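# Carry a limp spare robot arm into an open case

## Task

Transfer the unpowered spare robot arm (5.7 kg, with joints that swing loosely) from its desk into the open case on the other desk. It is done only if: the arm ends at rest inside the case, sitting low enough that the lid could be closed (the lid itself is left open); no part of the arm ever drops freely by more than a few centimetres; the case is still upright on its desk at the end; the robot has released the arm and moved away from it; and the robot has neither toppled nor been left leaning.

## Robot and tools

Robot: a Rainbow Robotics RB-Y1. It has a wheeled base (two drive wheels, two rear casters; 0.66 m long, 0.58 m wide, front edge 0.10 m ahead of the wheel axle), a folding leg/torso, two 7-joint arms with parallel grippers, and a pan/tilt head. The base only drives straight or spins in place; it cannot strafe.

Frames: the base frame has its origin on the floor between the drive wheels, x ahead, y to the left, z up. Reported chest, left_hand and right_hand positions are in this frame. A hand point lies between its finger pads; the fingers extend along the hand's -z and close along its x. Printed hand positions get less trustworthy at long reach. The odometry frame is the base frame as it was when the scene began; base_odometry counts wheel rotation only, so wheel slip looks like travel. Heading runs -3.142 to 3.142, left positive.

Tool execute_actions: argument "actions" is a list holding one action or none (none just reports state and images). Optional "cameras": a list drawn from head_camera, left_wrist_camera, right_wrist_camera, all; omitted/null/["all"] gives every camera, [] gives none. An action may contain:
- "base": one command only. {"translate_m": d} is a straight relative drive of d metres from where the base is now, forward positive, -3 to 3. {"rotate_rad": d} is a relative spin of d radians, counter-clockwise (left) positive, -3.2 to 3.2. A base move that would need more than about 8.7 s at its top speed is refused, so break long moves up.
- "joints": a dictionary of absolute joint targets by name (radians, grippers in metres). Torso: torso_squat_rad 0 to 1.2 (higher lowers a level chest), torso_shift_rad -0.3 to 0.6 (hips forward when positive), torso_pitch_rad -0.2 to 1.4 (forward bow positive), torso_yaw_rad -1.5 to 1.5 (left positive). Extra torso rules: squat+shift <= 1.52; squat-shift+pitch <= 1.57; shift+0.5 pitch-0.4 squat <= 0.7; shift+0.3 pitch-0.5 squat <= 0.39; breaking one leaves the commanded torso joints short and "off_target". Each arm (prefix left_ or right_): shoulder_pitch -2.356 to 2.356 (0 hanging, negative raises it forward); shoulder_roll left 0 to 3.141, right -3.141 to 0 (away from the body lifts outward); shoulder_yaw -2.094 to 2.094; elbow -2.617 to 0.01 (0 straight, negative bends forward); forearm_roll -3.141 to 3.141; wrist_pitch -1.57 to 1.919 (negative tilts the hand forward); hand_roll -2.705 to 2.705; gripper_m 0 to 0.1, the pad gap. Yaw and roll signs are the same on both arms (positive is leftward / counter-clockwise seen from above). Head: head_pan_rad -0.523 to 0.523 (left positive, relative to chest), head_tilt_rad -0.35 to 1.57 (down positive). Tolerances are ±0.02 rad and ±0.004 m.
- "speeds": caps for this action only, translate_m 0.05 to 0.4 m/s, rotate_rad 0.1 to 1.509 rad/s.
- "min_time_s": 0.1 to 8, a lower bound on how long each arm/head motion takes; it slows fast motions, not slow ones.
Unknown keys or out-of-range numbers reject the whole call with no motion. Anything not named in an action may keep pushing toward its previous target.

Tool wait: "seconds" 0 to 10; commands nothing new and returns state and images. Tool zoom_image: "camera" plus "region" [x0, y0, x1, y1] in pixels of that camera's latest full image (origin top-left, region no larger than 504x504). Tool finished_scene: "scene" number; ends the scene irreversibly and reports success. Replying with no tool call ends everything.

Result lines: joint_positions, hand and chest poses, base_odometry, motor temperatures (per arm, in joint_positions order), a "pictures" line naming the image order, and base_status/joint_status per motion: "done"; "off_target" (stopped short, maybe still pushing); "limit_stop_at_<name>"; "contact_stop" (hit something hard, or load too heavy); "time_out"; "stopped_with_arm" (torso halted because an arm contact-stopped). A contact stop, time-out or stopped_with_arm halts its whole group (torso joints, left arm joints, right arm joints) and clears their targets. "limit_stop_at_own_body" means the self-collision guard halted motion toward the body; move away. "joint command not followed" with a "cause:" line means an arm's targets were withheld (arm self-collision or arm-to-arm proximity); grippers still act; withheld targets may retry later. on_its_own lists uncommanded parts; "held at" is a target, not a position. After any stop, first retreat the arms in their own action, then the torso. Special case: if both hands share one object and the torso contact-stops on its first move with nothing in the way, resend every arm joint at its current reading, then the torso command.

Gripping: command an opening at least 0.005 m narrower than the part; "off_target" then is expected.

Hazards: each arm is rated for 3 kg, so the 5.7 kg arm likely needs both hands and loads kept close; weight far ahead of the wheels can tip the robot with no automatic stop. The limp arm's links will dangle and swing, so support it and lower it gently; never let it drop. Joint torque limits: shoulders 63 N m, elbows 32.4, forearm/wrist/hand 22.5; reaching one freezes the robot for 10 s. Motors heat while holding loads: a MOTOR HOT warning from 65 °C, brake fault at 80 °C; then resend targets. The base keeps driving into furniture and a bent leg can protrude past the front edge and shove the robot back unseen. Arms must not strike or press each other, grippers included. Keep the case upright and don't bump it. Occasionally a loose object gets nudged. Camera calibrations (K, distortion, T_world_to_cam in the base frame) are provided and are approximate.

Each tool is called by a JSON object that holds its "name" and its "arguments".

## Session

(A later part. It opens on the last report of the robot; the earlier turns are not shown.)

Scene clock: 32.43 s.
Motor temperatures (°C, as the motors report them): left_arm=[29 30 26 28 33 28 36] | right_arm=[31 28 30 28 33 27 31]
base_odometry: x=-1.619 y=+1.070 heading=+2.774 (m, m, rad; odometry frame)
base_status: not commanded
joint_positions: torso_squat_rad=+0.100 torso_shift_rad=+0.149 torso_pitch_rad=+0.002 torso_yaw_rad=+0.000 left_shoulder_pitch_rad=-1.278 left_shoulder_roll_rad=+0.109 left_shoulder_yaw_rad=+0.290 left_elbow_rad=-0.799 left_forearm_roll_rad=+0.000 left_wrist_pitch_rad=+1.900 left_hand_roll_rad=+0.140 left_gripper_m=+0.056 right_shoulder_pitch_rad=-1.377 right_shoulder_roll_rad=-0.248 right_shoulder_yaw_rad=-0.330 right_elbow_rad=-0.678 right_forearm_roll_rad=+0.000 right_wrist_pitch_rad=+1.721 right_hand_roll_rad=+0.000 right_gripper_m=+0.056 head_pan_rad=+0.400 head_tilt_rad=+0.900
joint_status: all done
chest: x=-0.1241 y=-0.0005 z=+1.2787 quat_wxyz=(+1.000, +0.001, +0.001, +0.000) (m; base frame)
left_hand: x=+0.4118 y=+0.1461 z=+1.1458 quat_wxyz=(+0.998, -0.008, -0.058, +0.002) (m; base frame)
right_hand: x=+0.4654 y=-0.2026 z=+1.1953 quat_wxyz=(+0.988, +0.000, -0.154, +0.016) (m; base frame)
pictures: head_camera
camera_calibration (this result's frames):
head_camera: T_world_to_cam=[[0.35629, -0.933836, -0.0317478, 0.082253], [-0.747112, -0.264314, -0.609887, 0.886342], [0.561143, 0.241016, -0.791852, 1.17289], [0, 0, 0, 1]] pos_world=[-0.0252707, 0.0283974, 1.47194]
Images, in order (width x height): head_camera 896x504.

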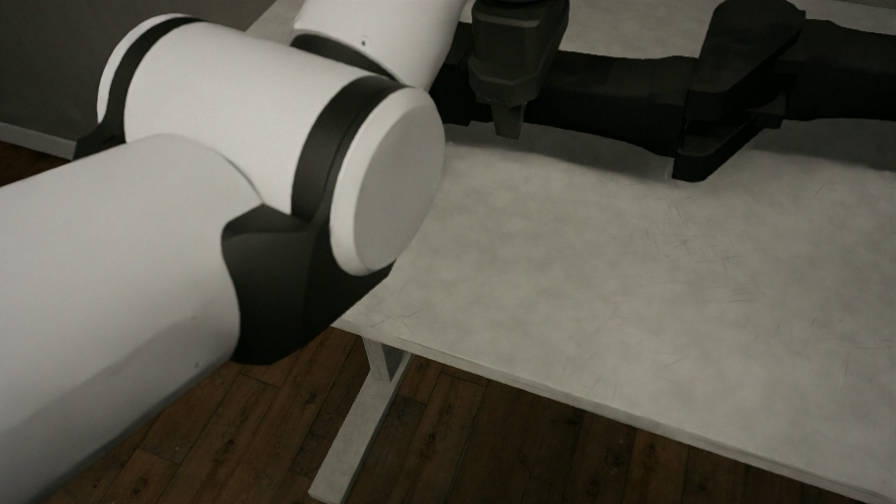

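{"name": "execute_actions", "arguments": {"actions": [{"base":{"translate_m":-0.8},"speeds":{"translate_m":0.25}}], "cameras": []}}

{"name": "execute_actions", "arguments": {"actions": [{"base":{"rotate_rad":-3.064},"speeds":{"rotate_rad":0.6},"joints":{"torso_pitch_rad":0.1,"head_tilt_rad":0.4,"head_pan_rad":0}}], "cameras": ["head_camera"]}}

{"name": "execute_actions", "arguments": {"actions": [{"base":{"translate_m":1.8}}], "cameras": ["head_camera"]}}

Scene clock: 36.90 s.
Motor temperatures (°C, as the motors report them): left_arm=[29 30 26 28 33 28 36] | right_arm=[32 28 30 28 34 27 31]
base_odometry: x=-0.872 y=+0.782 heading=+2.774 (m, m, rad; odometry frame)
base_status: done
joint_positions: torso_squat_rad=+0.100 torso_shift_rad=+0.149 torso_pitch_rad=+0.002 torso_yaw_rad=+0.000 left_shoulder_pitch_rad=-1.277 left_shoulder_roll_rad=+0.109 left_shoulder_yaw_rad=+0.290 left_elbow_rad=-0.798 left_forearm_roll_rad=+0.000 left_wrist_pitch_rad=+1.900 left_hand_roll_rad=+0.140 left_gripper_m=+0.056 right_shoulder_pitch_rad=-1.377 right_shoulder_roll_rad=-0.248 right_shoulder_yaw_rad=-0.330 right_elbow_rad=-0.678 right_forearm_roll_rad=+0.000 right_wrist_pitch_rad=+1.721 right_hand_roll_rad=+0.000 right_gripper_m=+0.056 head_pan_rad=+0.400 head_tilt_rad=+0.900
joint_status: not commanded
chest: x=-0.1240 y=-0.0005 z=+1.2787 quat_wxyz=(+1.000, +0.000, +0.001, +0.000) (m; base frame)
left_hand: x=+0.4117 y=+0.1461 z=+1.1451 quat_wxyz=(+0.998, -0.008, -0.057, +0.002) (m; base frame)
right_hand: x=+0.4655 y=-0.2026 z=+1.1951 quat_wxyz=(+0.988, +0.000, -0.154, +0.016) (m; base frame)
pictures: none
No camera images: the call's "cameras" was empty. Leave "cameras" out to get every camera's image.

Scene clock: 43.53 s.
Motor temperatures (°C, as the motors report them): left_arm=[29 30 26 29 33 28 36] | right_arm=[32 28 30 28 34 27 31]
base_odometry: x=-0.872 y=+0.782 heading=-0.289 (m, m, rad; odometry frame)
base_status: done
joint_positions: torso_squat_rad=+0.100 torso_shift_rad=+0.149 torso_pitch_rad=+0.102 torso_yaw_rad=+0.000 left_shoulder_pitch_rad=-1.277 left_shoulder_roll_rad=+0.109 left_shoulder_yaw_rad=+0.290 left_elbow_rad=-0.798 left_forearm_roll_rad=+0.000 left_wrist_pitch_rad=+1.900 left_hand_roll_rad=+0.140 left_gripper_m=+0.056 right_shoulder_pitch_rad=-1.377 right_shoulder_roll_rad=-0.248 right_shoulder_yaw_rad=-0.330 right_elbow_rad=-0.678 right_forearm_roll_rad=+0.000 right_wrist_pitch_rad=+1.720 right_hand_roll_rad=+0.000 right_gripper_m=+0.056 head_pan_rad=+0.000 head_tilt_rad=+0.400
joint_status: all done
chest: x=-0.0930 y=-0.0005 z=+1.2771 quat_wxyz=(+0.999, +0.001, +0.051, +0.000) (m; base frame)
left_hand: x=+0.4266 y=+0.1460 z=+1.0905 quat_wxyz=(+1.000, -0.008, -0.007, +0.002) (m; base frame)
right_hand: x=+0.4854 y=-0.2025 z=+1.1352 quat_wxyz=(+0.994, +0.001, -0.105, +0.016) (m; base frame)
pictures: head_camera
camera_calibration (this result's frames):
head_camera: T_world_to_cam=[[-0.0210407, -0.998872, -0.0425734, 0.0607511], [-0.492028, 0.0474147, -0.869287, 1.31704], [0.870325, 0.00265691, -0.49247, 0.714593], [0, 0, 0, 1]] pos_world=[0.0273706, -0.00366312, 1.49939]
Images, in order (width x height): head_camera 896x504.

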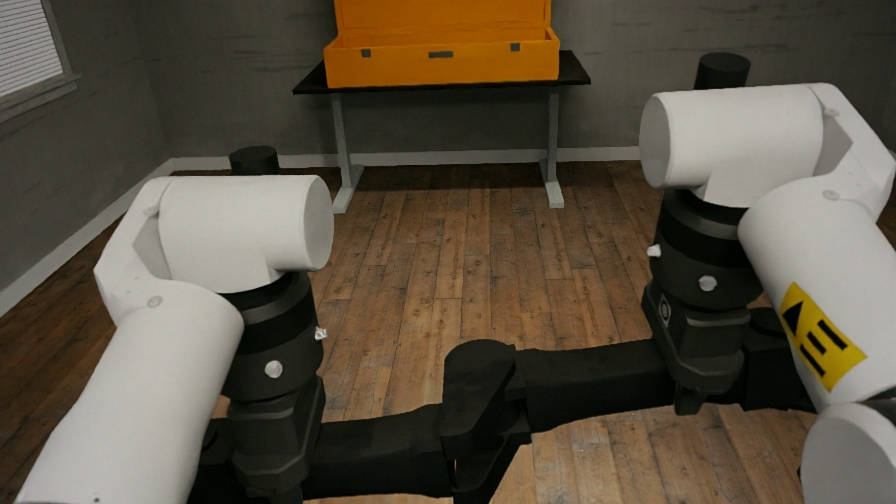

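Scene clock: 49.30 s.
Motor temperatures (°C, as the motors report them): left_arm=[30 30 26 29 33 28 36] | right_arm=[32 28 30 29 34 27 31]
base_odometry: x=+0.853 y=+0.269 heading=-0.289 (m, m, rad; odometry frame)
base_status: done
joint_positions: torso_squat_rad=+0.100 torso_shift_rad=+0.149 torso_pitch_rad=+0.102 torso_yaw_rad=+0.000 left_shoulder_pitch_rad=-1.277 left_shoulder_roll_rad=+0.109 left_shoulder_yaw_rad=+0.290 left_elbow_rad=-0.798 left_forearm_roll_rad=+0.000 left_wrist_pitch_rad=+1.900 left_hand_roll_rad=+0.140 left_gripper_m=+0.056 right_shoulder_pitch_rad=-1.377 right_shoulder_roll_rad=-0.248 right_shoulder_yaw_rad=-0.330 right_elbow_rad=-0.678 right_forearm_roll_rad=+0.000 right_wrist_pitch_rad=+1.720 right_hand_roll_rad=+0.000 right_gripper_m=+0.056 head_pan_rad=+0.000 head_tilt_rad=+0.400
joint_status: not commanded
chest: x=-0.0929 y=-0.0005 z=+1.2771 quat_wxyz=(+0.999, +0.001, +0.051, +0.000) (m; base frame)
left_hand: x=+0.4266 y=+0.1460 z=+1.0905 quat_wxyz=(+1.000, -0.008, -0.007, +0.002) (m; base frame)
right_hand: x=+0.4854 y=-0.2025 z=+1.1352 quat_wxyz=(+0.994, +0.001, -0.105, +0.016) (m; base frame)
pictures: head_camera
camera_calibration (this result's frames):
head_camera: T_world_to_cam=[[-0.0210394, -0.998872, -0.0425728, 0.0607512], [-0.492068, 0.0474133, -0.869264, 1.31703], [0.870302, 0.0026599, -0.492511, 0.714604], [0, 0, 0, 1]] pos_world=[0.0274235, -0.00366268, 1.49938]
Images, in order (width x height): head_camera 896x504.

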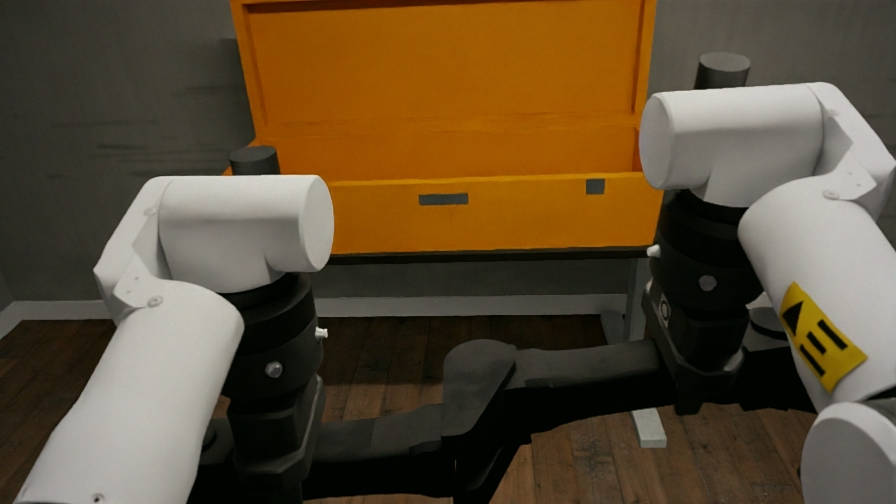

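{"name": "execute_actions", "arguments": {"actions": [{"base":{"translate_m":1.13},"joints":{"torso_pitch_rad":0.02,"head_tilt_rad":0.9}}], "cameras": ["head_camera"]}}

Scene clock: 53.53 s.
Motor temperatures (°C, as the motors report them): left_arm=[30 30 26 29 33 28 36] | right_arm=[33 28 30 29 34 27 31]
base_odometry: x=+1.936 y=-0.053 heading=-0.289 (m, m, rad; odometry frame)
base_status: done
joint_positions: torso_squat_rad=+0.100 torso_shift_rad=+0.149 torso_pitch_rad=+0.022 torso_yaw_rad=+0.000 left_shoulder_pitch_rad=-1.277 left_shoulder_roll_rad=+0.108 left_shoulder_yaw_rad=+0.290 left_elbow_rad=-0.798 left_forearm_roll_rad=+0.000 left_wrist_pitch_rad=+1.900 left_hand_roll_rad=+0.140 left_gripper_m=+0.056 right_shoulder_pitch_rad=-1.377 right_shoulder_roll_rad=-0.248 right_shoulder_yaw_rad=-0.330 right_elbow_rad=-0.678 right_forearm_roll_rad=+0.000 right_wrist_pitch_rad=+1.721 right_hand_roll_rad=+0.000 right_gripper_m=+0.056 head_pan_rad=+0.000 head_tilt_rad=+0.900
joint_status: all done
chest: x=-0.1177 y=-0.0005 z=+1.2786 quat_wxyz=(+1.000, +0.001, +0.011, +0.000) (m; base frame)
left_hand: x=+0.4151 y=+0.1460 z=+1.1340 quat_wxyz=(+0.999, -0.008, -0.047, +0.002) (m; base frame)
right_hand: x=+0.4702 y=-0.2025 z=+1.1834 quat_wxyz=(+0.989, +0.000, -0.144, +0.016) (m; base frame)
pictures: head_camera
camera_calibration (this result's frames):
head_camera: T_world_to_cam=[[-0.0360736, -0.998889, -0.0303281, 0.0406072], [-0.803716, 0.0470344, -0.593151, 0.864197], [0.593919, 0.00297803, -0.80452, 1.18804], [0, 0, 0, 1]] pos_world=[-0.00956351, -0.00362292, 1.46963]
Images, in order (width x height): head_camera 896x504.

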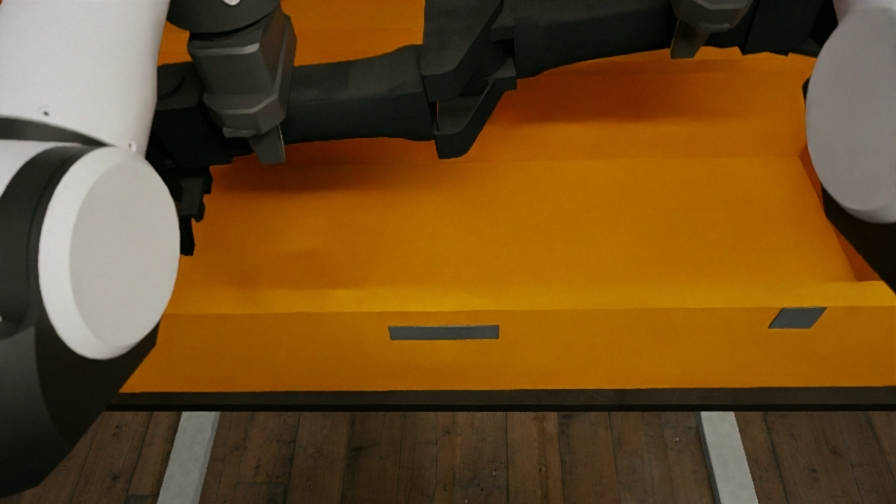

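{"name": "execute_actions", "arguments": {"actions": [{"base":{"translate_m":0.08},"joints":{"torso_pitch_rad":0.095,"torso_squat_rad":0.3}}], "cameras": []}}

{"name": "execute_actions", "arguments": {"actions": [{"joints":{"torso_squat_rad":0.72,"torso_shift_rad":0.2,"head_tilt_rad":0.7}}], "cameras": ["head_camera"]}}

Scene clock: 55.17 s.
Motor temperatures (°C, as the motors report them): left_arm=[30 30 26 29 33 28 36] | right_arm=[33 28 30 29 34 27 31]
base_odometry: x=+2.013 y=-0.076 heading=-0.289 (m, m, rad; odometry frame)
base_status: done
joint_positions: torso_squat_rad=+0.300 torso_shift_rad=+0.149 torso_pitch_rad=+0.097 torso_yaw_rad=+0.000 left_shoulder_pitch_rad=-1.277 left_shoulder_roll_rad=+0.108 left_shoulder_yaw_rad=+0.290 left_elbow_rad=-0.798 left_forearm_roll_rad=+0.000 left_wrist_pitch_rad=+1.900 left_hand_roll_rad=+0.140 left_gripper_m=+0.056 right_shoulder_pitch_rad=-1.377 right_shoulder_roll_rad=-0.248 right_shoulder_yaw_rad=-0.330 right_elbow_rad=-0.678 right_forearm_roll_rad=+0.000 right_wrist_pitch_rad=+1.720 right_hand_roll_rad=+0.000 right_gripper_m=+0.056 head_pan_rad=+0.000 head_tilt_rad=+0.900
joint_status: all done
chest: x=-0.0987 y=-0.0005 z=+1.2498 quat_wxyz=(+0.999, +0.001, +0.048, +0.000) (m; base frame)
left_hand: x=+0.4218 y=+0.1460 z=+1.0658 quat_wxyz=(+1.000, -0.008, -0.009, +0.002) (m; base frame)
right_hand: x=+0.4804 y=-0.2025 z=+1.1110 quat_wxyz=(+0.994, +0.001, -0.107, +0.016) (m; base frame)
pictures: none
No camera images: the call's "cameras" was empty. Leave "cameras" out to get every camera's image.

Scene clock: 57.30 s.
Motor temperatures (°C, as the motors report them): left_arm=[30 30 26 29 33 28 36] | right_arm=[33 28 30 29 34 27 31]
base_odometry: x=+2.013 y=-0.076 heading=-0.289 (m, m, rad; odometry frame)
base_status: not commanded
joint_positions: torso_squat_rad=+0.682 torso_shift_rad=+0.194 torso_pitch_rad=+0.094 torso_yaw_rad=+0.000 left_shoulder_pitch_rad=-1.287 left_shoulder_roll_rad=+0.112 left_shoulder_yaw_rad=+0.289 left_elbow_rad=-0.803 left_forearm_roll_rad=+0.000 left_wrist_pitch_rad=+1.900 left_hand_roll_rad=+0.140 left_gripper_m=+0.056 right_shoulder_pitch_rad=-1.375 right_shoulder_roll_rad=-0.248 right_shoulder_yaw_rad=-0.330 right_elbow_rad=-0.677 right_forearm_roll_rad=+0.000 right_wrist_pitch_rad=+1.720 right_hand_roll_rad=+0.000 right_gripper_m=+0.056 head_pan_rad=+0.000 head_tilt_rad=+0.700
joint_status: torso_squat_rad contact_stop (moved +0.382 of +0.420); the others done
on_its_own: torso_squat_rad is held at +0.682, not at your +0.720, since a contact_stop
chest: x=-0.0940 y=-0.0009 z=+1.1219 quat_wxyz=(+0.999, +0.001, +0.047, +0.000) (m; base frame)
left_hand: x=+0.4303 y=+0.1459 z=+0.9457 quat_wxyz=(+1.000, -0.007, -0.018, +0.002) (m; base frame)
right_hand: x=+0.4850 y=-0.2033 z=+0.9831 quat_wxyz=(+0.994, +0.001, -0.107, +0.016) (m; base frame)
pictures: head_camera
camera_calibration (this result's frames):
head_camera: T_world_to_cam=[[-0.0319643, -0.998853, -0.0356587, 0.0438145], [-0.721478, 0.047749, -0.690789, 0.933547], [0.691699, 0.00364641, -0.722177, 0.934035], [0, 0, 0, 1]] pos_world=[0.0288629, -0.00421751, 1.32098]
Images, in order (width x height): head_camera 896x504.

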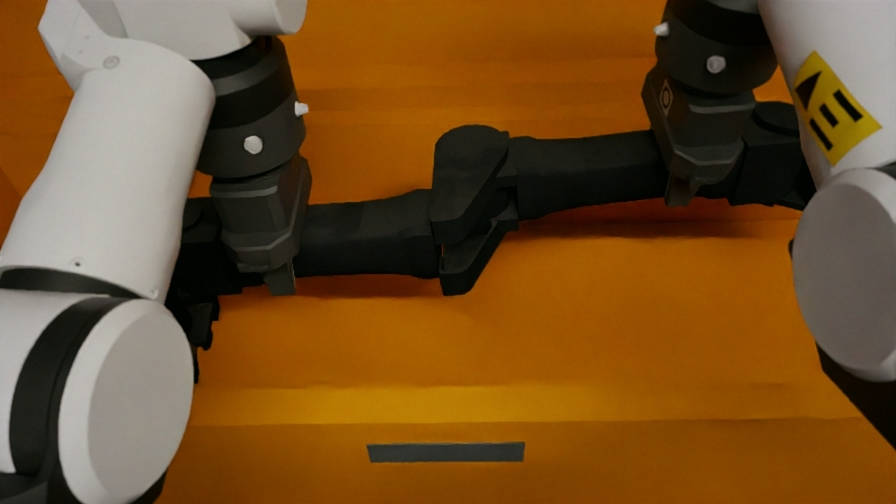

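{"name": "execute_actions", "arguments": {"actions": [{"joints":{"torso_squat_rad":0.665,"head_pan_rad":0.5}}], "cameras": ["head_camera"]}}

{"name": "execute_actions", "arguments": {"actions": [{"joints":{"torso_squat_rad":0.68,"torso_yaw_rad":-0.12}}], "cameras": ["head_camera"]}}

Scene clock: 58.40 s.
Motor temperatures (°C, as the motors report them): left_arm=[30 30 26 29 33 28 36] | right_arm=[33 28 30 29 34 27 31]
base_odometry: x=+2.013 y=-0.076 heading=-0.289 (m, m, rad; odometry frame)
base_status: not commanded
joint_positions: torso_squat_rad=+0.665 torso_shift_rad=+0.195 torso_pitch_rad=+0.096 torso_yaw_rad=+0.000 left_shoulder_pitch_rad=-1.282 left_shoulder_roll_rad=+0.110 left_shoulder_yaw_rad=+0.290 left_elbow_rad=-0.801 left_forearm_roll_rad=+0.000 left_wrist_pitch_rad=+1.900 left_hand_roll_rad=+0.140 left_gripper_m=+0.056 right_shoulder_pitch_rad=-1.376 right_shoulder_roll_rad=-0.248 right_shoulder_yaw_rad=-0.330 right_elbow_rad=-0.677 right_forearm_roll_rad=+0.000 right_wrist_pitch_rad=+1.721 right_hand_roll_rad=+0.000 right_gripper_m=+0.056 head_pan_rad=+0.500 head_tilt_rad=+0.700
joint_status: all done
chest: x=-0.0918 y=-0.0007 z=+1.1290 quat_wxyz=(+0.999, +0.001, +0.048, +0.000) (m; base frame)
left_hand: x=+0.4307 y=+0.1462 z=+0.9489 quat_wxyz=(+1.000, -0.007, -0.014, +0.002) (m; base frame)
right_hand: x=+0.4872 y=-0.2030 z=+0.9899 quat_wxyz=(+0.994, +0.001, -0.107, +0.016) (m; base frame)
pictures: head_camera
camera_calibration (this result's frames):
head_camera: T_world_to_cam=[[0.448161, -0.89027, -0.0810654, 0.129129], [-0.665063, -0.271444, -0.695708, 0.949234], [0.597363, 0.365703, -0.713736, 0.92171], [0, 0, 0, 1]] pos_world=[0.022835, 0.0355515, 1.32872]
Images, in order (width x height): head_camera 896x504.

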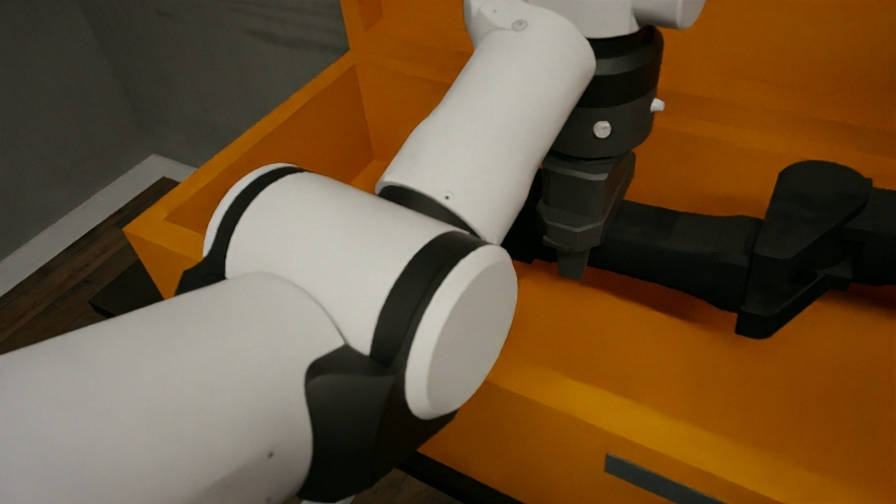

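Scene clock: 59.40 s.
Motor temperatures (°C, as the motors report them): left_arm=[30 30 26 29 33 28 36] | right_arm=[33 28 30 29 34 27 31]
base_odometry: x=+2.013 y=-0.076 heading=-0.289 (m, m, rad; odometry frame)
base_status: not commanded
joint_positions: torso_squat_rad=+0.680 torso_shift_rad=+0.195 torso_pitch_rad=+0.096 torso_yaw_rad=-0.120 left_shoulder_pitch_rad=-1.281 left_shoulder_roll_rad=+0.109 left_shoulder_yaw_rad=+0.290 left_elbow_rad=-0.801 left_forearm_roll_rad=+0.000 left_wrist_pitch_rad=+1.899 left_hand_roll_rad=+0.140 left_gripper_m=+0.056 right_shoulder_pitch_rad=-1.376 right_shoulder_roll_rad=-0.248 right_shoulder_yaw_rad=-0.330 right_elbow_rad=-0.677 right_forearm_roll_rad=+0.000 right_wrist_pitch_rad=+1.721 right_hand_roll_rad=+0.000 right_gripper_m=+0.056 head_pan_rad=+0.500 head_tilt_rad=+0.700
joint_status: all done
chest: x=-0.0931 y=-0.0007 z=+1.1226 quat_wxyz=(+0.997, -0.002, +0.048, -0.060) (m; base frame)
left_hand: x=+0.4427 y=+0.0801 z=+0.9406 quat_wxyz=(+0.998, -0.014, -0.013, -0.058) (m; base frame)
right_hand: x=+0.4573 y=-0.2728 z=+0.9861 quat_wxyz=(+0.993, -0.011, -0.107, -0.043) (m; base frame)
pictures: head_camera
camera_calibration (this result's frames):
head_camera: T_world_to_cam=[[0.338329, -0.93837, -0.0706781, 0.107216], [-0.693329, -0.197787, -0.692947, 0.938222], [0.636261, 0.283447, -0.717516, 0.925735], [0, 0, 0, 1]] pos_world=[0.025213, 0.0237795, 1.32195]
Images, in order (width x height): head_camera 896x504.

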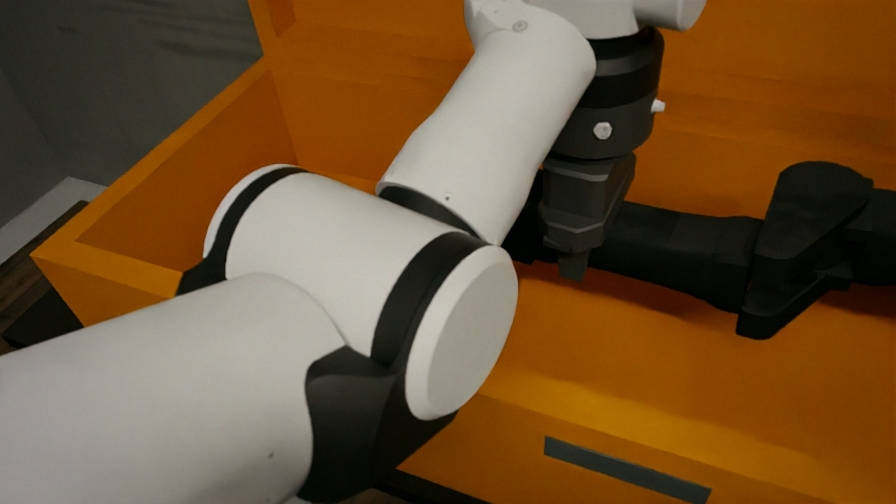

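{"name": "execute_actions", "arguments": {"actions": [{"base":{"translate_m":0.06},"speeds":{"translate_m":0.05},"joints":{"torso_squat_rad":0.7,"head_pan_rad":-0.15}}], "cameras": ["head_camera"]}}

Scene clock: 61.43 s.
Motor temperatures (°C, as the motors report them): left_arm=[30 30 26 29 33 28 36] | right_arm=[33 28 30 29 34 28 31]
base_odometry: x=+2.071 y=-0.093 heading=-0.289 (m, m, rad; odometry frame)
base_status: done
joint_positions: torso_squat_rad=+0.700 torso_shift_rad=+0.195 torso_pitch_rad=+0.096 torso_yaw_rad=-0.120 left_shoulder_pitch_rad=-1.279 left_shoulder_roll_rad=+0.109 left_shoulder_yaw_rad=+0.290 left_elbow_rad=-0.799 left_forearm_roll_rad=+0.000 left_wrist_pitch_rad=+1.899 left_hand_roll_rad=+0.140 left_gripper_m=+0.055 right_shoulder_pitch_rad=-1.377 right_shoulder_roll_rad=-0.248 right_shoulder_yaw_rad=-0.330 right_elbow_rad=-0.677 right_forearm_roll_rad=+0.000 right_wrist_pitch_rad=+1.721 right_hand_roll_rad=+0.001 right_gripper_m=+0.056 head_pan_rad=-0.150 head_tilt_rad=+0.700
joint_status: all done
chest: x=-0.0944 y=-0.0005 z=+1.1138 quat_wxyz=(+0.997, -0.002, +0.048, -0.060) (m; base frame)
left_hand: x=+0.4404 y=+0.0808 z=+0.9297 quat_wxyz=(+0.998, -0.014, -0.010, -0.057) (m; base frame)
right_hand: x=+0.4561 y=-0.2720 z=+0.9774 quat_wxyz=(+0.993, -0.011, -0.107, -0.043) (m; base frame)
pictures: head_camera
camera_calibration (this result's frames):
head_camera: T_world_to_cam=[[-0.296529, -0.954979, -0.00929431, -0.00721068], [-0.687016, 0.220064, -0.692517, 0.932539], [0.663385, -0.198966, -0.721341, 0.924939], [0, 0, 0, 1]] pos_world=[0.0249411, -0.0280731, 1.31293]
Images, in order (width x height): head_camera 896x504.

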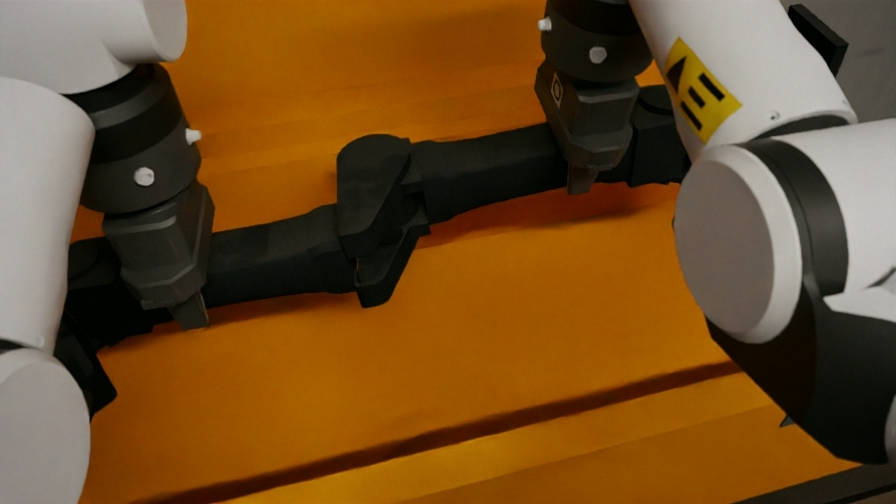

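It's folding now.

{"name": "execute_actions", "arguments": {"actions": [{"joints":{"torso_squat_rad":0.75,"torso_shift_rad":0.23,"head_pan_rad":-0.05}}], "cameras": ["head_camera"]}}

{"name": "execute_actions", "arguments": {"actions": [{"joints":{"torso_squat_rad":0.83,"torso_shift_rad":0.25}}], "cameras": ["head_camera"]}}

Scene clock: 62.50 s.
Motor temperatures (°C, as the motors report them): left_arm=[30 30 26 29 33 28 36] | right_arm=[33 28 30 29 34 28 31]
base_odometry: x=+2.071 y=-0.093 heading=-0.289 (m, m, rad; odometry frame)
base_status: not commanded
joint_positions: torso_squat_rad=+0.750 torso_shift_rad=+0.231 torso_pitch_rad=+0.096 torso_yaw_rad=-0.120 left_shoulder_pitch_rad=-1.279 left_shoulder_roll_rad=+0.109 left_shoulder_yaw_rad=+0.290 left_elbow_rad=-0.799 left_forearm_roll_rad=+0.000 left_wrist_pitch_rad=+1.899 left_hand_roll_rad=+0.140 left_gripper_m=+0.055 right_shoulder_pitch_rad=-1.377 right_shoulder_roll_rad=-0.248 right_shoulder_yaw_rad=-0.330 right_elbow_rad=-0.677 right_forearm_roll_rad=+0.000 right_wrist_pitch_rad=+1.721 right_hand_roll_rad=+0.001 right_gripper_m=+0.056 head_pan_rad=-0.050 head_tilt_rad=+0.700
joint_status: all done
chest: x=-0.0811 y=-0.0006 z=+1.0872 quat_wxyz=(+0.997, -0.002, +0.048, -0.060) (m; base frame)
left_hand: x=+0.4538 y=+0.0807 z=+0.9033 quat_wxyz=(+0.998, -0.014, -0.010, -0.058) (m; base frame)
right_hand: x=+0.4694 y=-0.2721 z=+0.9508 quat_wxyz=(+0.993, -0.011, -0.107, -0.043) (m; base frame)
pictures: head_camera
camera_calibration (this result's frames):
head_camera: T_world_to_cam=[[-0.200247, -0.979567, -0.0186821, 0.0122913], [-0.705717, 0.15744, -0.690779, 0.920061], [0.679606, -0.125142, -0.722824, 0.899722], [0, 0, 0, 1]] pos_world=[0.0403071, -0.0202209, 1.28613]
Images, in order (width x height): head_camera 896x504.

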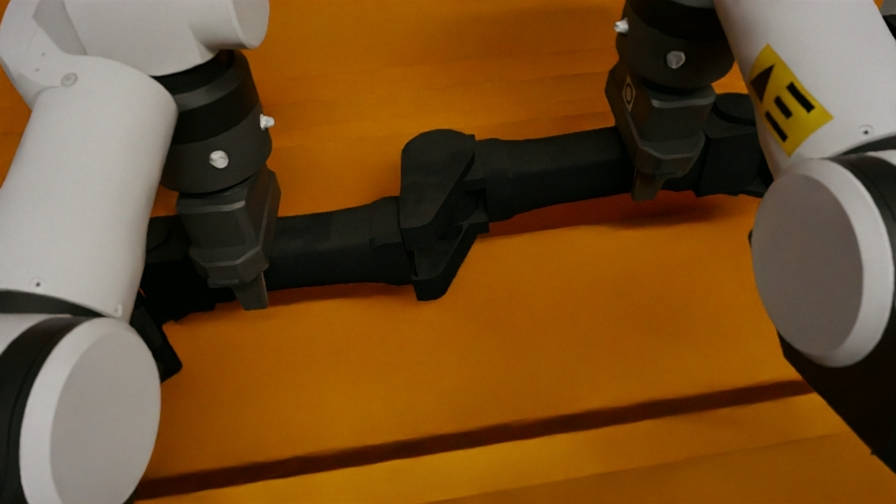

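Scene clock: 63.60 s.
Motor temperatures (°C, as the motors report them): left_arm=[30 30 26 29 33 28 36] | right_arm=[33 28 30 29 34 28 31]
base_odometry: x=+2.071 y=-0.093 heading=-0.289 (m, m, rad; odometry frame)
base_status: not commanded
joint_positions: torso_squat_rad=+0.830 torso_shift_rad=+0.251 torso_pitch_rad=+0.096 torso_yaw_rad=-0.120 left_shoulder_pitch_rad=-1.279 left_shoulder_roll_rad=+0.109 left_shoulder_yaw_rad=+0.290 left_elbow_rad=-0.799 left_forearm_roll_rad=+0.000 left_wrist_pitch_rad=+1.899 left_hand_roll_rad=+0.140 left_gripper_m=+0.055 right_shoulder_pitch_rad=-1.377 right_shoulder_roll_rad=-0.248 right_shoulder_yaw_rad=-0.330 right_elbow_rad=-0.677 right_forearm_roll_rad=+0.000 right_wrist_pitch_rad=+1.721 right_hand_roll_rad=+0.001 right_gripper_m=+0.056 head_pan_rad=-0.050 head_tilt_rad=+0.700
joint_status: all done
chest: x=-0.0810 y=-0.0006 z=+1.0462 quat_wxyz=(+0.997, -0.002, +0.048, -0.060) (m; base frame)
left_hand: x=+0.4538 y=+0.0807 z=+0.8623 quat_wxyz=(+0.998, -0.014, -0.010, -0.057) (m; base frame)
right_hand: x=+0.4695 y=-0.2721 z=+0.9098 quat_wxyz=(+0.993, -0.011, -0.107, -0.043) (m; base frame)
pictures: head_camera
camera_calibration (this result's frames):
head_camera: T_world_to_cam=[[-0.200246, -0.979568, -0.0186814, 0.0115562], [-0.705702, 0.157436, -0.690796, 0.891829], [0.679623, -0.125146, -0.722808, 0.870042], [0, 0, 0, 1]] pos_world=[0.0403788, -0.0202038, 1.24516]
Images, in order (width x height): head_camera 896x504.

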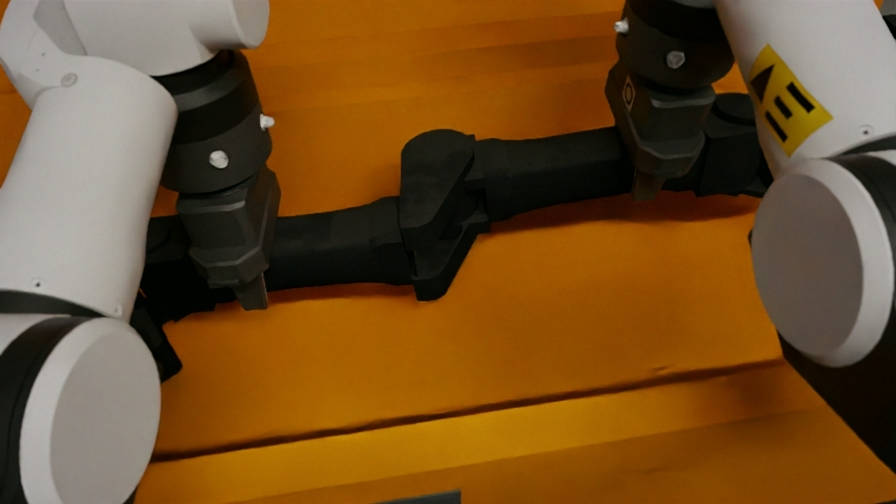

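Lower the rest by bowing, keeping elbows above the rim.

{"name": "execute_actions", "arguments": {"actions": [{"joints":{"torso_pitch_rad":0.17,"head_pan_rad":-0.4,"head_tilt_rad":0.55}}], "cameras": ["head_camera"]}}

{"name": "execute_actions", "arguments": {"actions": [{"joints":{"torso_pitch_rad":0.195,"head_pan_rad":0.3}}], "cameras": ["head_camera"]}}

Scene clock: 64.70 s.
Motor temperatures (°C, as the motors report them): left_arm=[30 30 26 29 33 28 36] | right_arm=[33 28 30 29 34 28 31]
base_odometry: x=+2.071 y=-0.093 heading=-0.289 (m, m, rad; odometry frame)
base_status: not commanded
joint_positions: torso_squat_rad=+0.830 torso_shift_rad=+0.251 torso_pitch_rad=+0.172 torso_yaw_rad=-0.120 left_shoulder_pitch_rad=-1.280 left_shoulder_roll_rad=+0.109 left_shoulder_yaw_rad=+0.290 left_elbow_rad=-0.800 left_forearm_roll_rad=+0.000 left_wrist_pitch_rad=+1.899 left_hand_roll_rad=+0.140 left_gripper_m=+0.055 right_shoulder_pitch_rad=-1.377 right_shoulder_roll_rad=-0.248 right_shoulder_yaw_rad=-0.330 right_elbow_rad=-0.678 right_forearm_roll_rad=+0.000 right_wrist_pitch_rad=+1.721 right_hand_roll_rad=+0.001 right_gripper_m=+0.056 head_pan_rad=-0.400 head_tilt_rad=+0.550
joint_status: all done
chest: x=-0.0580 y=-0.0006 z=+1.0431 quat_wxyz=(+0.995, -0.004, +0.086, -0.060) (m; base frame)
left_hand: x=+0.4618 y=+0.0806 z=+0.8199 quat_wxyz=(+0.998, -0.016, +0.027, -0.057) (m; base frame)
right_hand: x=+0.4808 y=-0.2722 z=+0.8657 quat_wxyz=(+0.997, -0.013, -0.069, -0.042) (m; base frame)
pictures: head_camera
camera_calibration (this result's frames):
head_camera: T_world_to_cam=[[-0.515886, -0.855358, 0.0471622, -0.0627383], [-0.57724, 0.306413, -0.756905, 0.9964], [0.632974, -0.417701, -0.651821, 0.750568], [0, 0, 0, 1]] pos_world=[0.0677059, -0.0454606, 1.24638]
Images, in order (width x height): head_camera 896x504.

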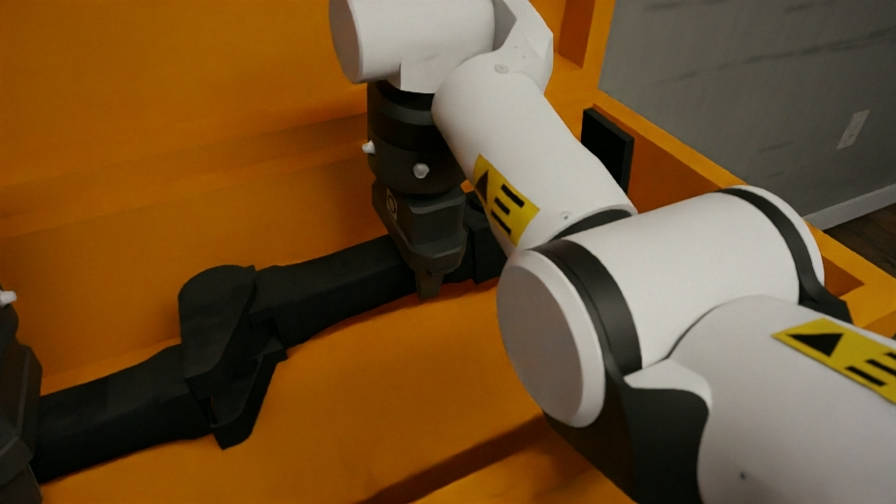

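Scene clock: 65.83 s.
Motor temperatures (°C, as the motors report them): left_arm=[30 30 26 29 33 28 36] | right_arm=[33 28 30 29 34 28 31]
base_odometry: x=+2.071 y=-0.093 heading=-0.289 (m, m, rad; odometry frame)
base_status: not commanded
joint_positions: torso_squat_rad=+0.830 torso_shift_rad=+0.250 torso_pitch_rad=+0.195 torso_yaw_rad=-0.120 left_shoulder_pitch_rad=-1.282 left_shoulder_roll_rad=+0.110 left_shoulder_yaw_rad=+0.290 left_elbow_rad=-0.801 left_forearm_roll_rad=+0.000 left_wrist_pitch_rad=+1.900 left_hand_roll_rad=+0.140 left_gripper_m=+0.055 right_shoulder_pitch_rad=-1.376 right_shoulder_roll_rad=-0.248 right_shoulder_yaw_rad=-0.330 right_elbow_rad=-0.677 right_forearm_roll_rad=+0.000 right_wrist_pitch_rad=+1.720 right_hand_roll_rad=+0.000 right_gripper_m=+0.056 head_pan_rad=+0.300 head_tilt_rad=+0.550
joint_status: all done
chest: x=-0.0510 y=-0.0007 z=+1.0418 quat_wxyz=(+0.993, -0.005, +0.097, -0.060) (m; base frame)
left_hand: x=+0.4641 y=+0.0803 z=+0.8078 quat_wxyz=(+0.998, -0.017, +0.037, -0.057) (m; base frame)
right_hand: x=+0.4834 y=-0.2724 z=+0.8514 quat_wxyz=(+0.997, -0.013, -0.058, -0.042) (m; base frame)
pictures: head_camera
camera_calibration (this result's frames):
head_camera: T_world_to_cam=[[0.145009, -0.986843, -0.0715134, 0.0830605], [-0.686682, -0.048339, -0.725349, 0.961863], [0.712348, 0.154289, -0.684657, 0.783265], [0, 0, 0, 1]] pos_world=[0.090492, 0.00761392, 1.23989]
Images, in order (width x height): head_camera 896x504.

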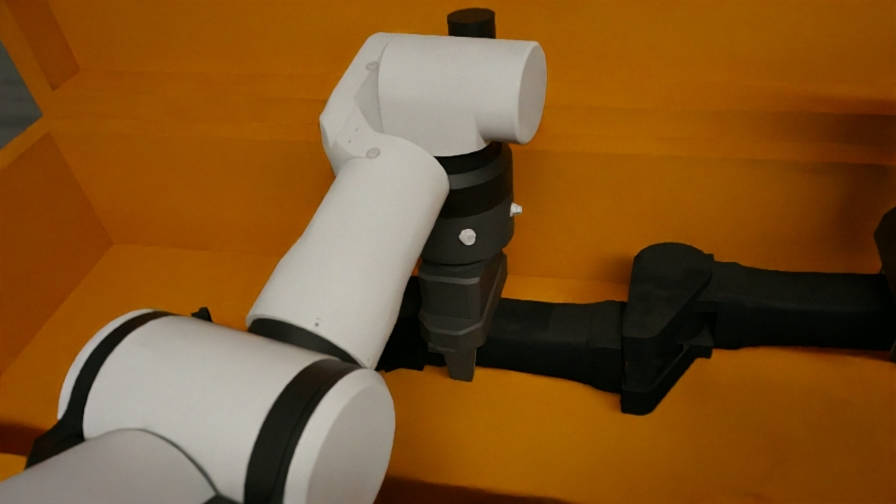

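{"name": "execute_actions", "arguments": {"actions": [{"joints":{"right_shoulder_pitch_rad":-1.355},"min_time_s":0.8}], "cameras": []}}

{"name": "execute_actions", "arguments": {"actions": [{"joints":{"left_gripper_m":0.095,"right_gripper_m":0.095}}], "cameras": []}}

{"name": "execute_actions", "arguments": {"actions": [{"joints":{"torso_squat_rad":0.4,"torso_shift_rad":0.17,"torso_pitch_rad":0.15}}], "cameras": []}}

{"name": "execute_actions", "arguments": {"actions": [{"base":{"translate_m":-0.6},"joints":{"head_pan_rad":0,"head_tilt_rad":0.35}}]}}

Scene clock: 67.03 s.
Motor temperatures (°C, as the motors report them): left_arm=[30 30 26 29 33 28 36] | right_arm=[33 28 30 29 34 28 31]
base_odometry: x=+2.071 y=-0.093 heading=-0.289 (m, m, rad; odometry frame)
base_status: not commanded
joint_positions: torso_squat_rad=+0.830 torso_shift_rad=+0.250 torso_pitch_rad=+0.195 torso_yaw_rad=-0.120 left_shoulder_pitch_rad=-1.281 left_shoulder_roll_rad=+0.108 left_shoulder_yaw_rad=+0.290 left_elbow_rad=-0.800 left_forearm_roll_rad=+0.001 left_wrist_pitch_rad=+1.900 left_hand_roll_rad=+0.140 left_gripper_m=+0.056 right_shoulder_pitch_rad=-1.359 right_shoulder_roll_rad=-0.248 right_shoulder_yaw_rad=-0.330 right_elbow_rad=-0.681 right_forearm_roll_rad=-0.001 right_wrist_pitch_rad=+1.720 right_hand_roll_rad=+0.000 right_gripper_m=+0.056 head_pan_rad=+0.300 head_tilt_rad=+0.550
joint_status: all done
chest: x=-0.0512 y=-0.0003 z=+1.0418 quat_wxyz=(+0.993, -0.005, +0.097, -0.060) (m; base frame)
left_hand: x=+0.4631 y=+0.0797 z=+0.8069 quat_wxyz=(+0.997, -0.018, +0.038, -0.058) (m; base frame)
right_hand: x=+0.4793 y=-0.2749 z=+0.8440 quat_wxyz=(+0.998, -0.013, -0.052, -0.045) (m; base frame)
pictures: none
No camera images: the call's "cameras" was empty. Leave "cameras" out to get every camera's image.

Scene clock: 68.37 s.
Motor temperatures (°C, as the motors report them): left_arm=[30 30 26 29 33 28 36] | right_arm=[33 28 30 29 34 28 31]
base_odometry: x=+2.071 y=-0.093 heading=-0.289 (m, m, rad; odometry frame)
base_status: not commanded
joint_positions: torso_squat_rad=+0.830 torso_shift_rad=+0.250 torso_pitch_rad=+0.195 torso_yaw_rad=-0.120 left_shoulder_pitch_rad=-1.281 left_shoulder_roll_rad=+0.110 left_shoulder_yaw_rad=+0.290 left_elbow_rad=-0.800 left_forearm_roll_rad=+0.000 left_wrist_pitch_rad=+1.900 left_hand_roll_rad=+0.140 left_gripper_m=+0.095 right_shoulder_pitch_rad=-1.355 right_shoulder_roll_rad=-0.250 right_shoulder_yaw_rad=-0.330 right_elbow_rad=-0.680 right_forearm_roll_rad=+0.000 right_wrist_pitch_rad=+1.720 right_hand_roll_rad=+0.000 right_gripper_m=+0.095 head_pan_rad=+0.300 head_tilt_rad=+0.550
joint_status: all done
chest: x=-0.0512 y=-0.0004 z=+1.0418 quat_wxyz=(+0.993, -0.005, +0.097, -0.060) (m; base frame)
left_hand: x=+0.4636 y=+0.0808 z=+0.8072 quat_wxyz=(+0.998, -0.017, +0.038, -0.057) (m; base frame)
right_hand: x=+0.4781 y=-0.2769 z=+0.8424 quat_wxyz=(+0.998, -0.014, -0.050, -0.047) (m; base frame)
pictures: none
No camera images: the call's "cameras" was empty. Leave "cameras" out to get every camera's image.

Scene clock: 70.63 s.
Motor temperatures (°C, as the motors report them): left_arm=[30 30 26 29 33 28 36] | right_arm=[33 28 30 29 34 27 31]
base_odometry: x=+2.071 y=-0.093 heading=-0.289 (m, m, rad; odometry frame)
base_status: not commanded
joint_positions: torso_squat_rad=+0.400 torso_shift_rad=+0.170 torso_pitch_rad=+0.150 torso_yaw_rad=-0.120 left_shoulder_pitch_rad=-1.281 left_shoulder_roll_rad=+0.110 left_shoulder_yaw_rad=+0.290 left_elbow_rad=-0.800 left_forearm_roll_rad=+0.000 left_wrist_pitch_rad=+1.900 left_hand_roll_rad=+0.140 left_gripper_m=+0.095 right_shoulder_pitch_rad=-1.355 right_shoulder_roll_rad=-0.250 right_shoulder_yaw_rad=-0.330 right_elbow_rad=-0.680 right_forearm_roll_rad=+0.000 right_wrist_pitch_rad=+1.720 right_hand_roll_rad=+0.000 right_gripper_m=+0.095 head_pan_rad=+0.300 head_tilt_rad=+0.550
joint_status: all done
chest: x=-0.0728 y=-0.0004 z=+1.2219 quat_wxyz=(+0.995, -0.004, +0.075, -0.060) (m; base frame)
left_hand: x=+0.4520 y=+0.0808 z=+1.0107 quat_wxyz=(+0.998, -0.016, +0.015, -0.057) (m; base frame)
right_hand: x=+0.4649 y=-0.2770 z=+1.0464 quat_wxyz=(+0.996, -0.013, -0.072, -0.047) (m; base frame)
pictures: none
No camera images: the call's "cameras" was empty. Leave "cameras" out to get every camera's image.

Scene clock: 73.60 s.
Motor temperatures (°C, as the motors report them): left_arm=[30 30 26 29 33 28 36] | right_arm=[33 28 30 29 34 27 31]
base_odometry: x=+1.495 y=+0.078 heading=-0.288 (m, m, rad; odometry frame)
base_status: done
joint_positions: torso_squat_rad=+0.400 torso_shift_rad=+0.170 torso_pitch_rad=+0.150 torso_yaw_rad=-0.120 left_shoulder_pitch_rad=-1.280 left_shoulder_roll_rad=+0.110 left_shoulder_yaw_rad=+0.290 left_elbow_rad=-0.800 left_forearm_roll_rad=+0.000 left_wrist_pitch_rad=+1.900 left_hand_roll_rad=+0.140 left_gripper_m=+0.095 right_shoulder_pitch_rad=-1.355 right_shoulder_roll_rad=-0.250 right_shoulder_yaw_rad=-0.330 right_elbow_rad=-0.680 right_forearm_roll_rad=+0.000 right_wrist_pitch_rad=+1.720 right_hand_roll_rad=+0.000 right_gripper_m=+0.095 head_pan_rad=+0.000 head_tilt_rad=+0.350
joint_status: all done
chest: x=-0.0728 y=-0.0004 z=+1.2219 quat_wxyz=(+0.995, -0.004, +0.075, -0.060) (m; base frame)
left_hand: x=+0.4520 y=+0.0809 z=+1.0107 quat_wxyz=(+0.998, -0.016, +0.015, -0.057) (m; base frame)
right_hand: x=+0.4649 y=-0.2770 z=+1.0464 quat_wxyz=(+0.996, -0.013, -0.072, -0.047) (m; base frame)
pictures: head_camera, left_wrist_camera, right_wrist_camera
camera_calibration (this result's frames):
head_camera: T_world_to_cam=[[-0.139261, -0.989947, -0.0247141, 0.028545], [-0.481915, 0.0895537, -0.87163, 1.28537], [0.865081, -0.109474, -0.489542, 0.656167], [0, 0, 0, 1]] pos_world=[0.0557764, -0.0150185, 1.44229]
left_wrist_camera: T_world_to_cam=[[0.997042, -0.0748371, -0.0174993, -0.429791], [-0.0461921, -0.765483, 0.641796, -0.526704], [-0.0614256, -0.63909, -0.766676, 0.93997], [0, 0, 0, 1]] pos_world=[0.461928, 0.165378, 1.05117]
right_wrist_camera: T_world_to_cam=[[-0.975199, 0.0988463, -0.198031, 0.693734], [-0.0561405, 0.754999, 0.653318, -0.423146], [0.214091, 0.648233, -0.730725, 0.930765], [0, 0, 0, 1]] pos_world=[0.453505, -0.352451, 1.09396]
Images, in order (width x height): head_camera 896x504, left_wrist_camera 644x364, right_wrist_camera 644x364.

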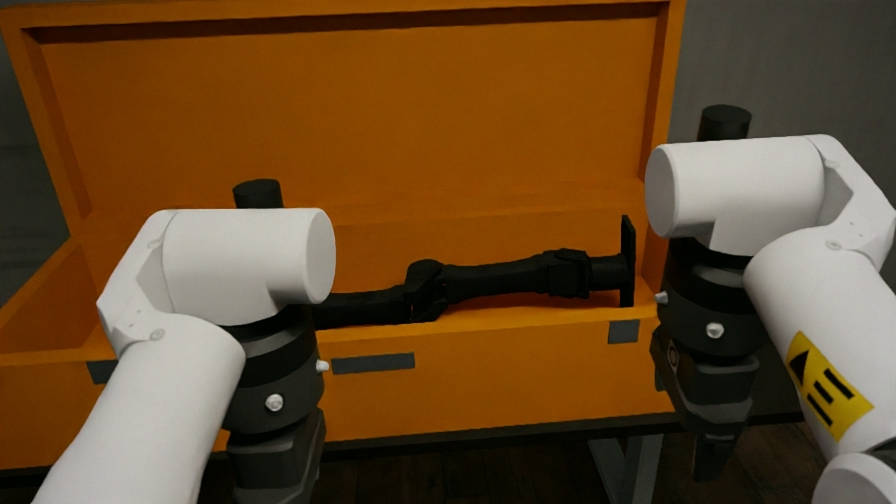

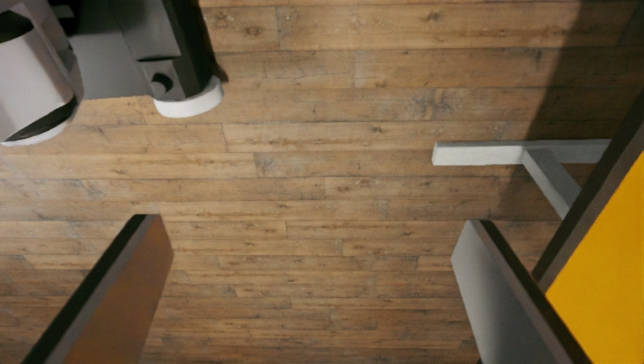

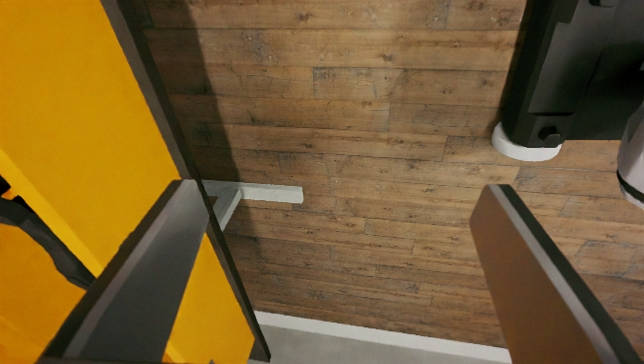

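The plate is only slightly above the rim, within the lid's recess.

{"name": "finished_scene", "arguments": {"scene": 1}}

The scene is finished: the task was done.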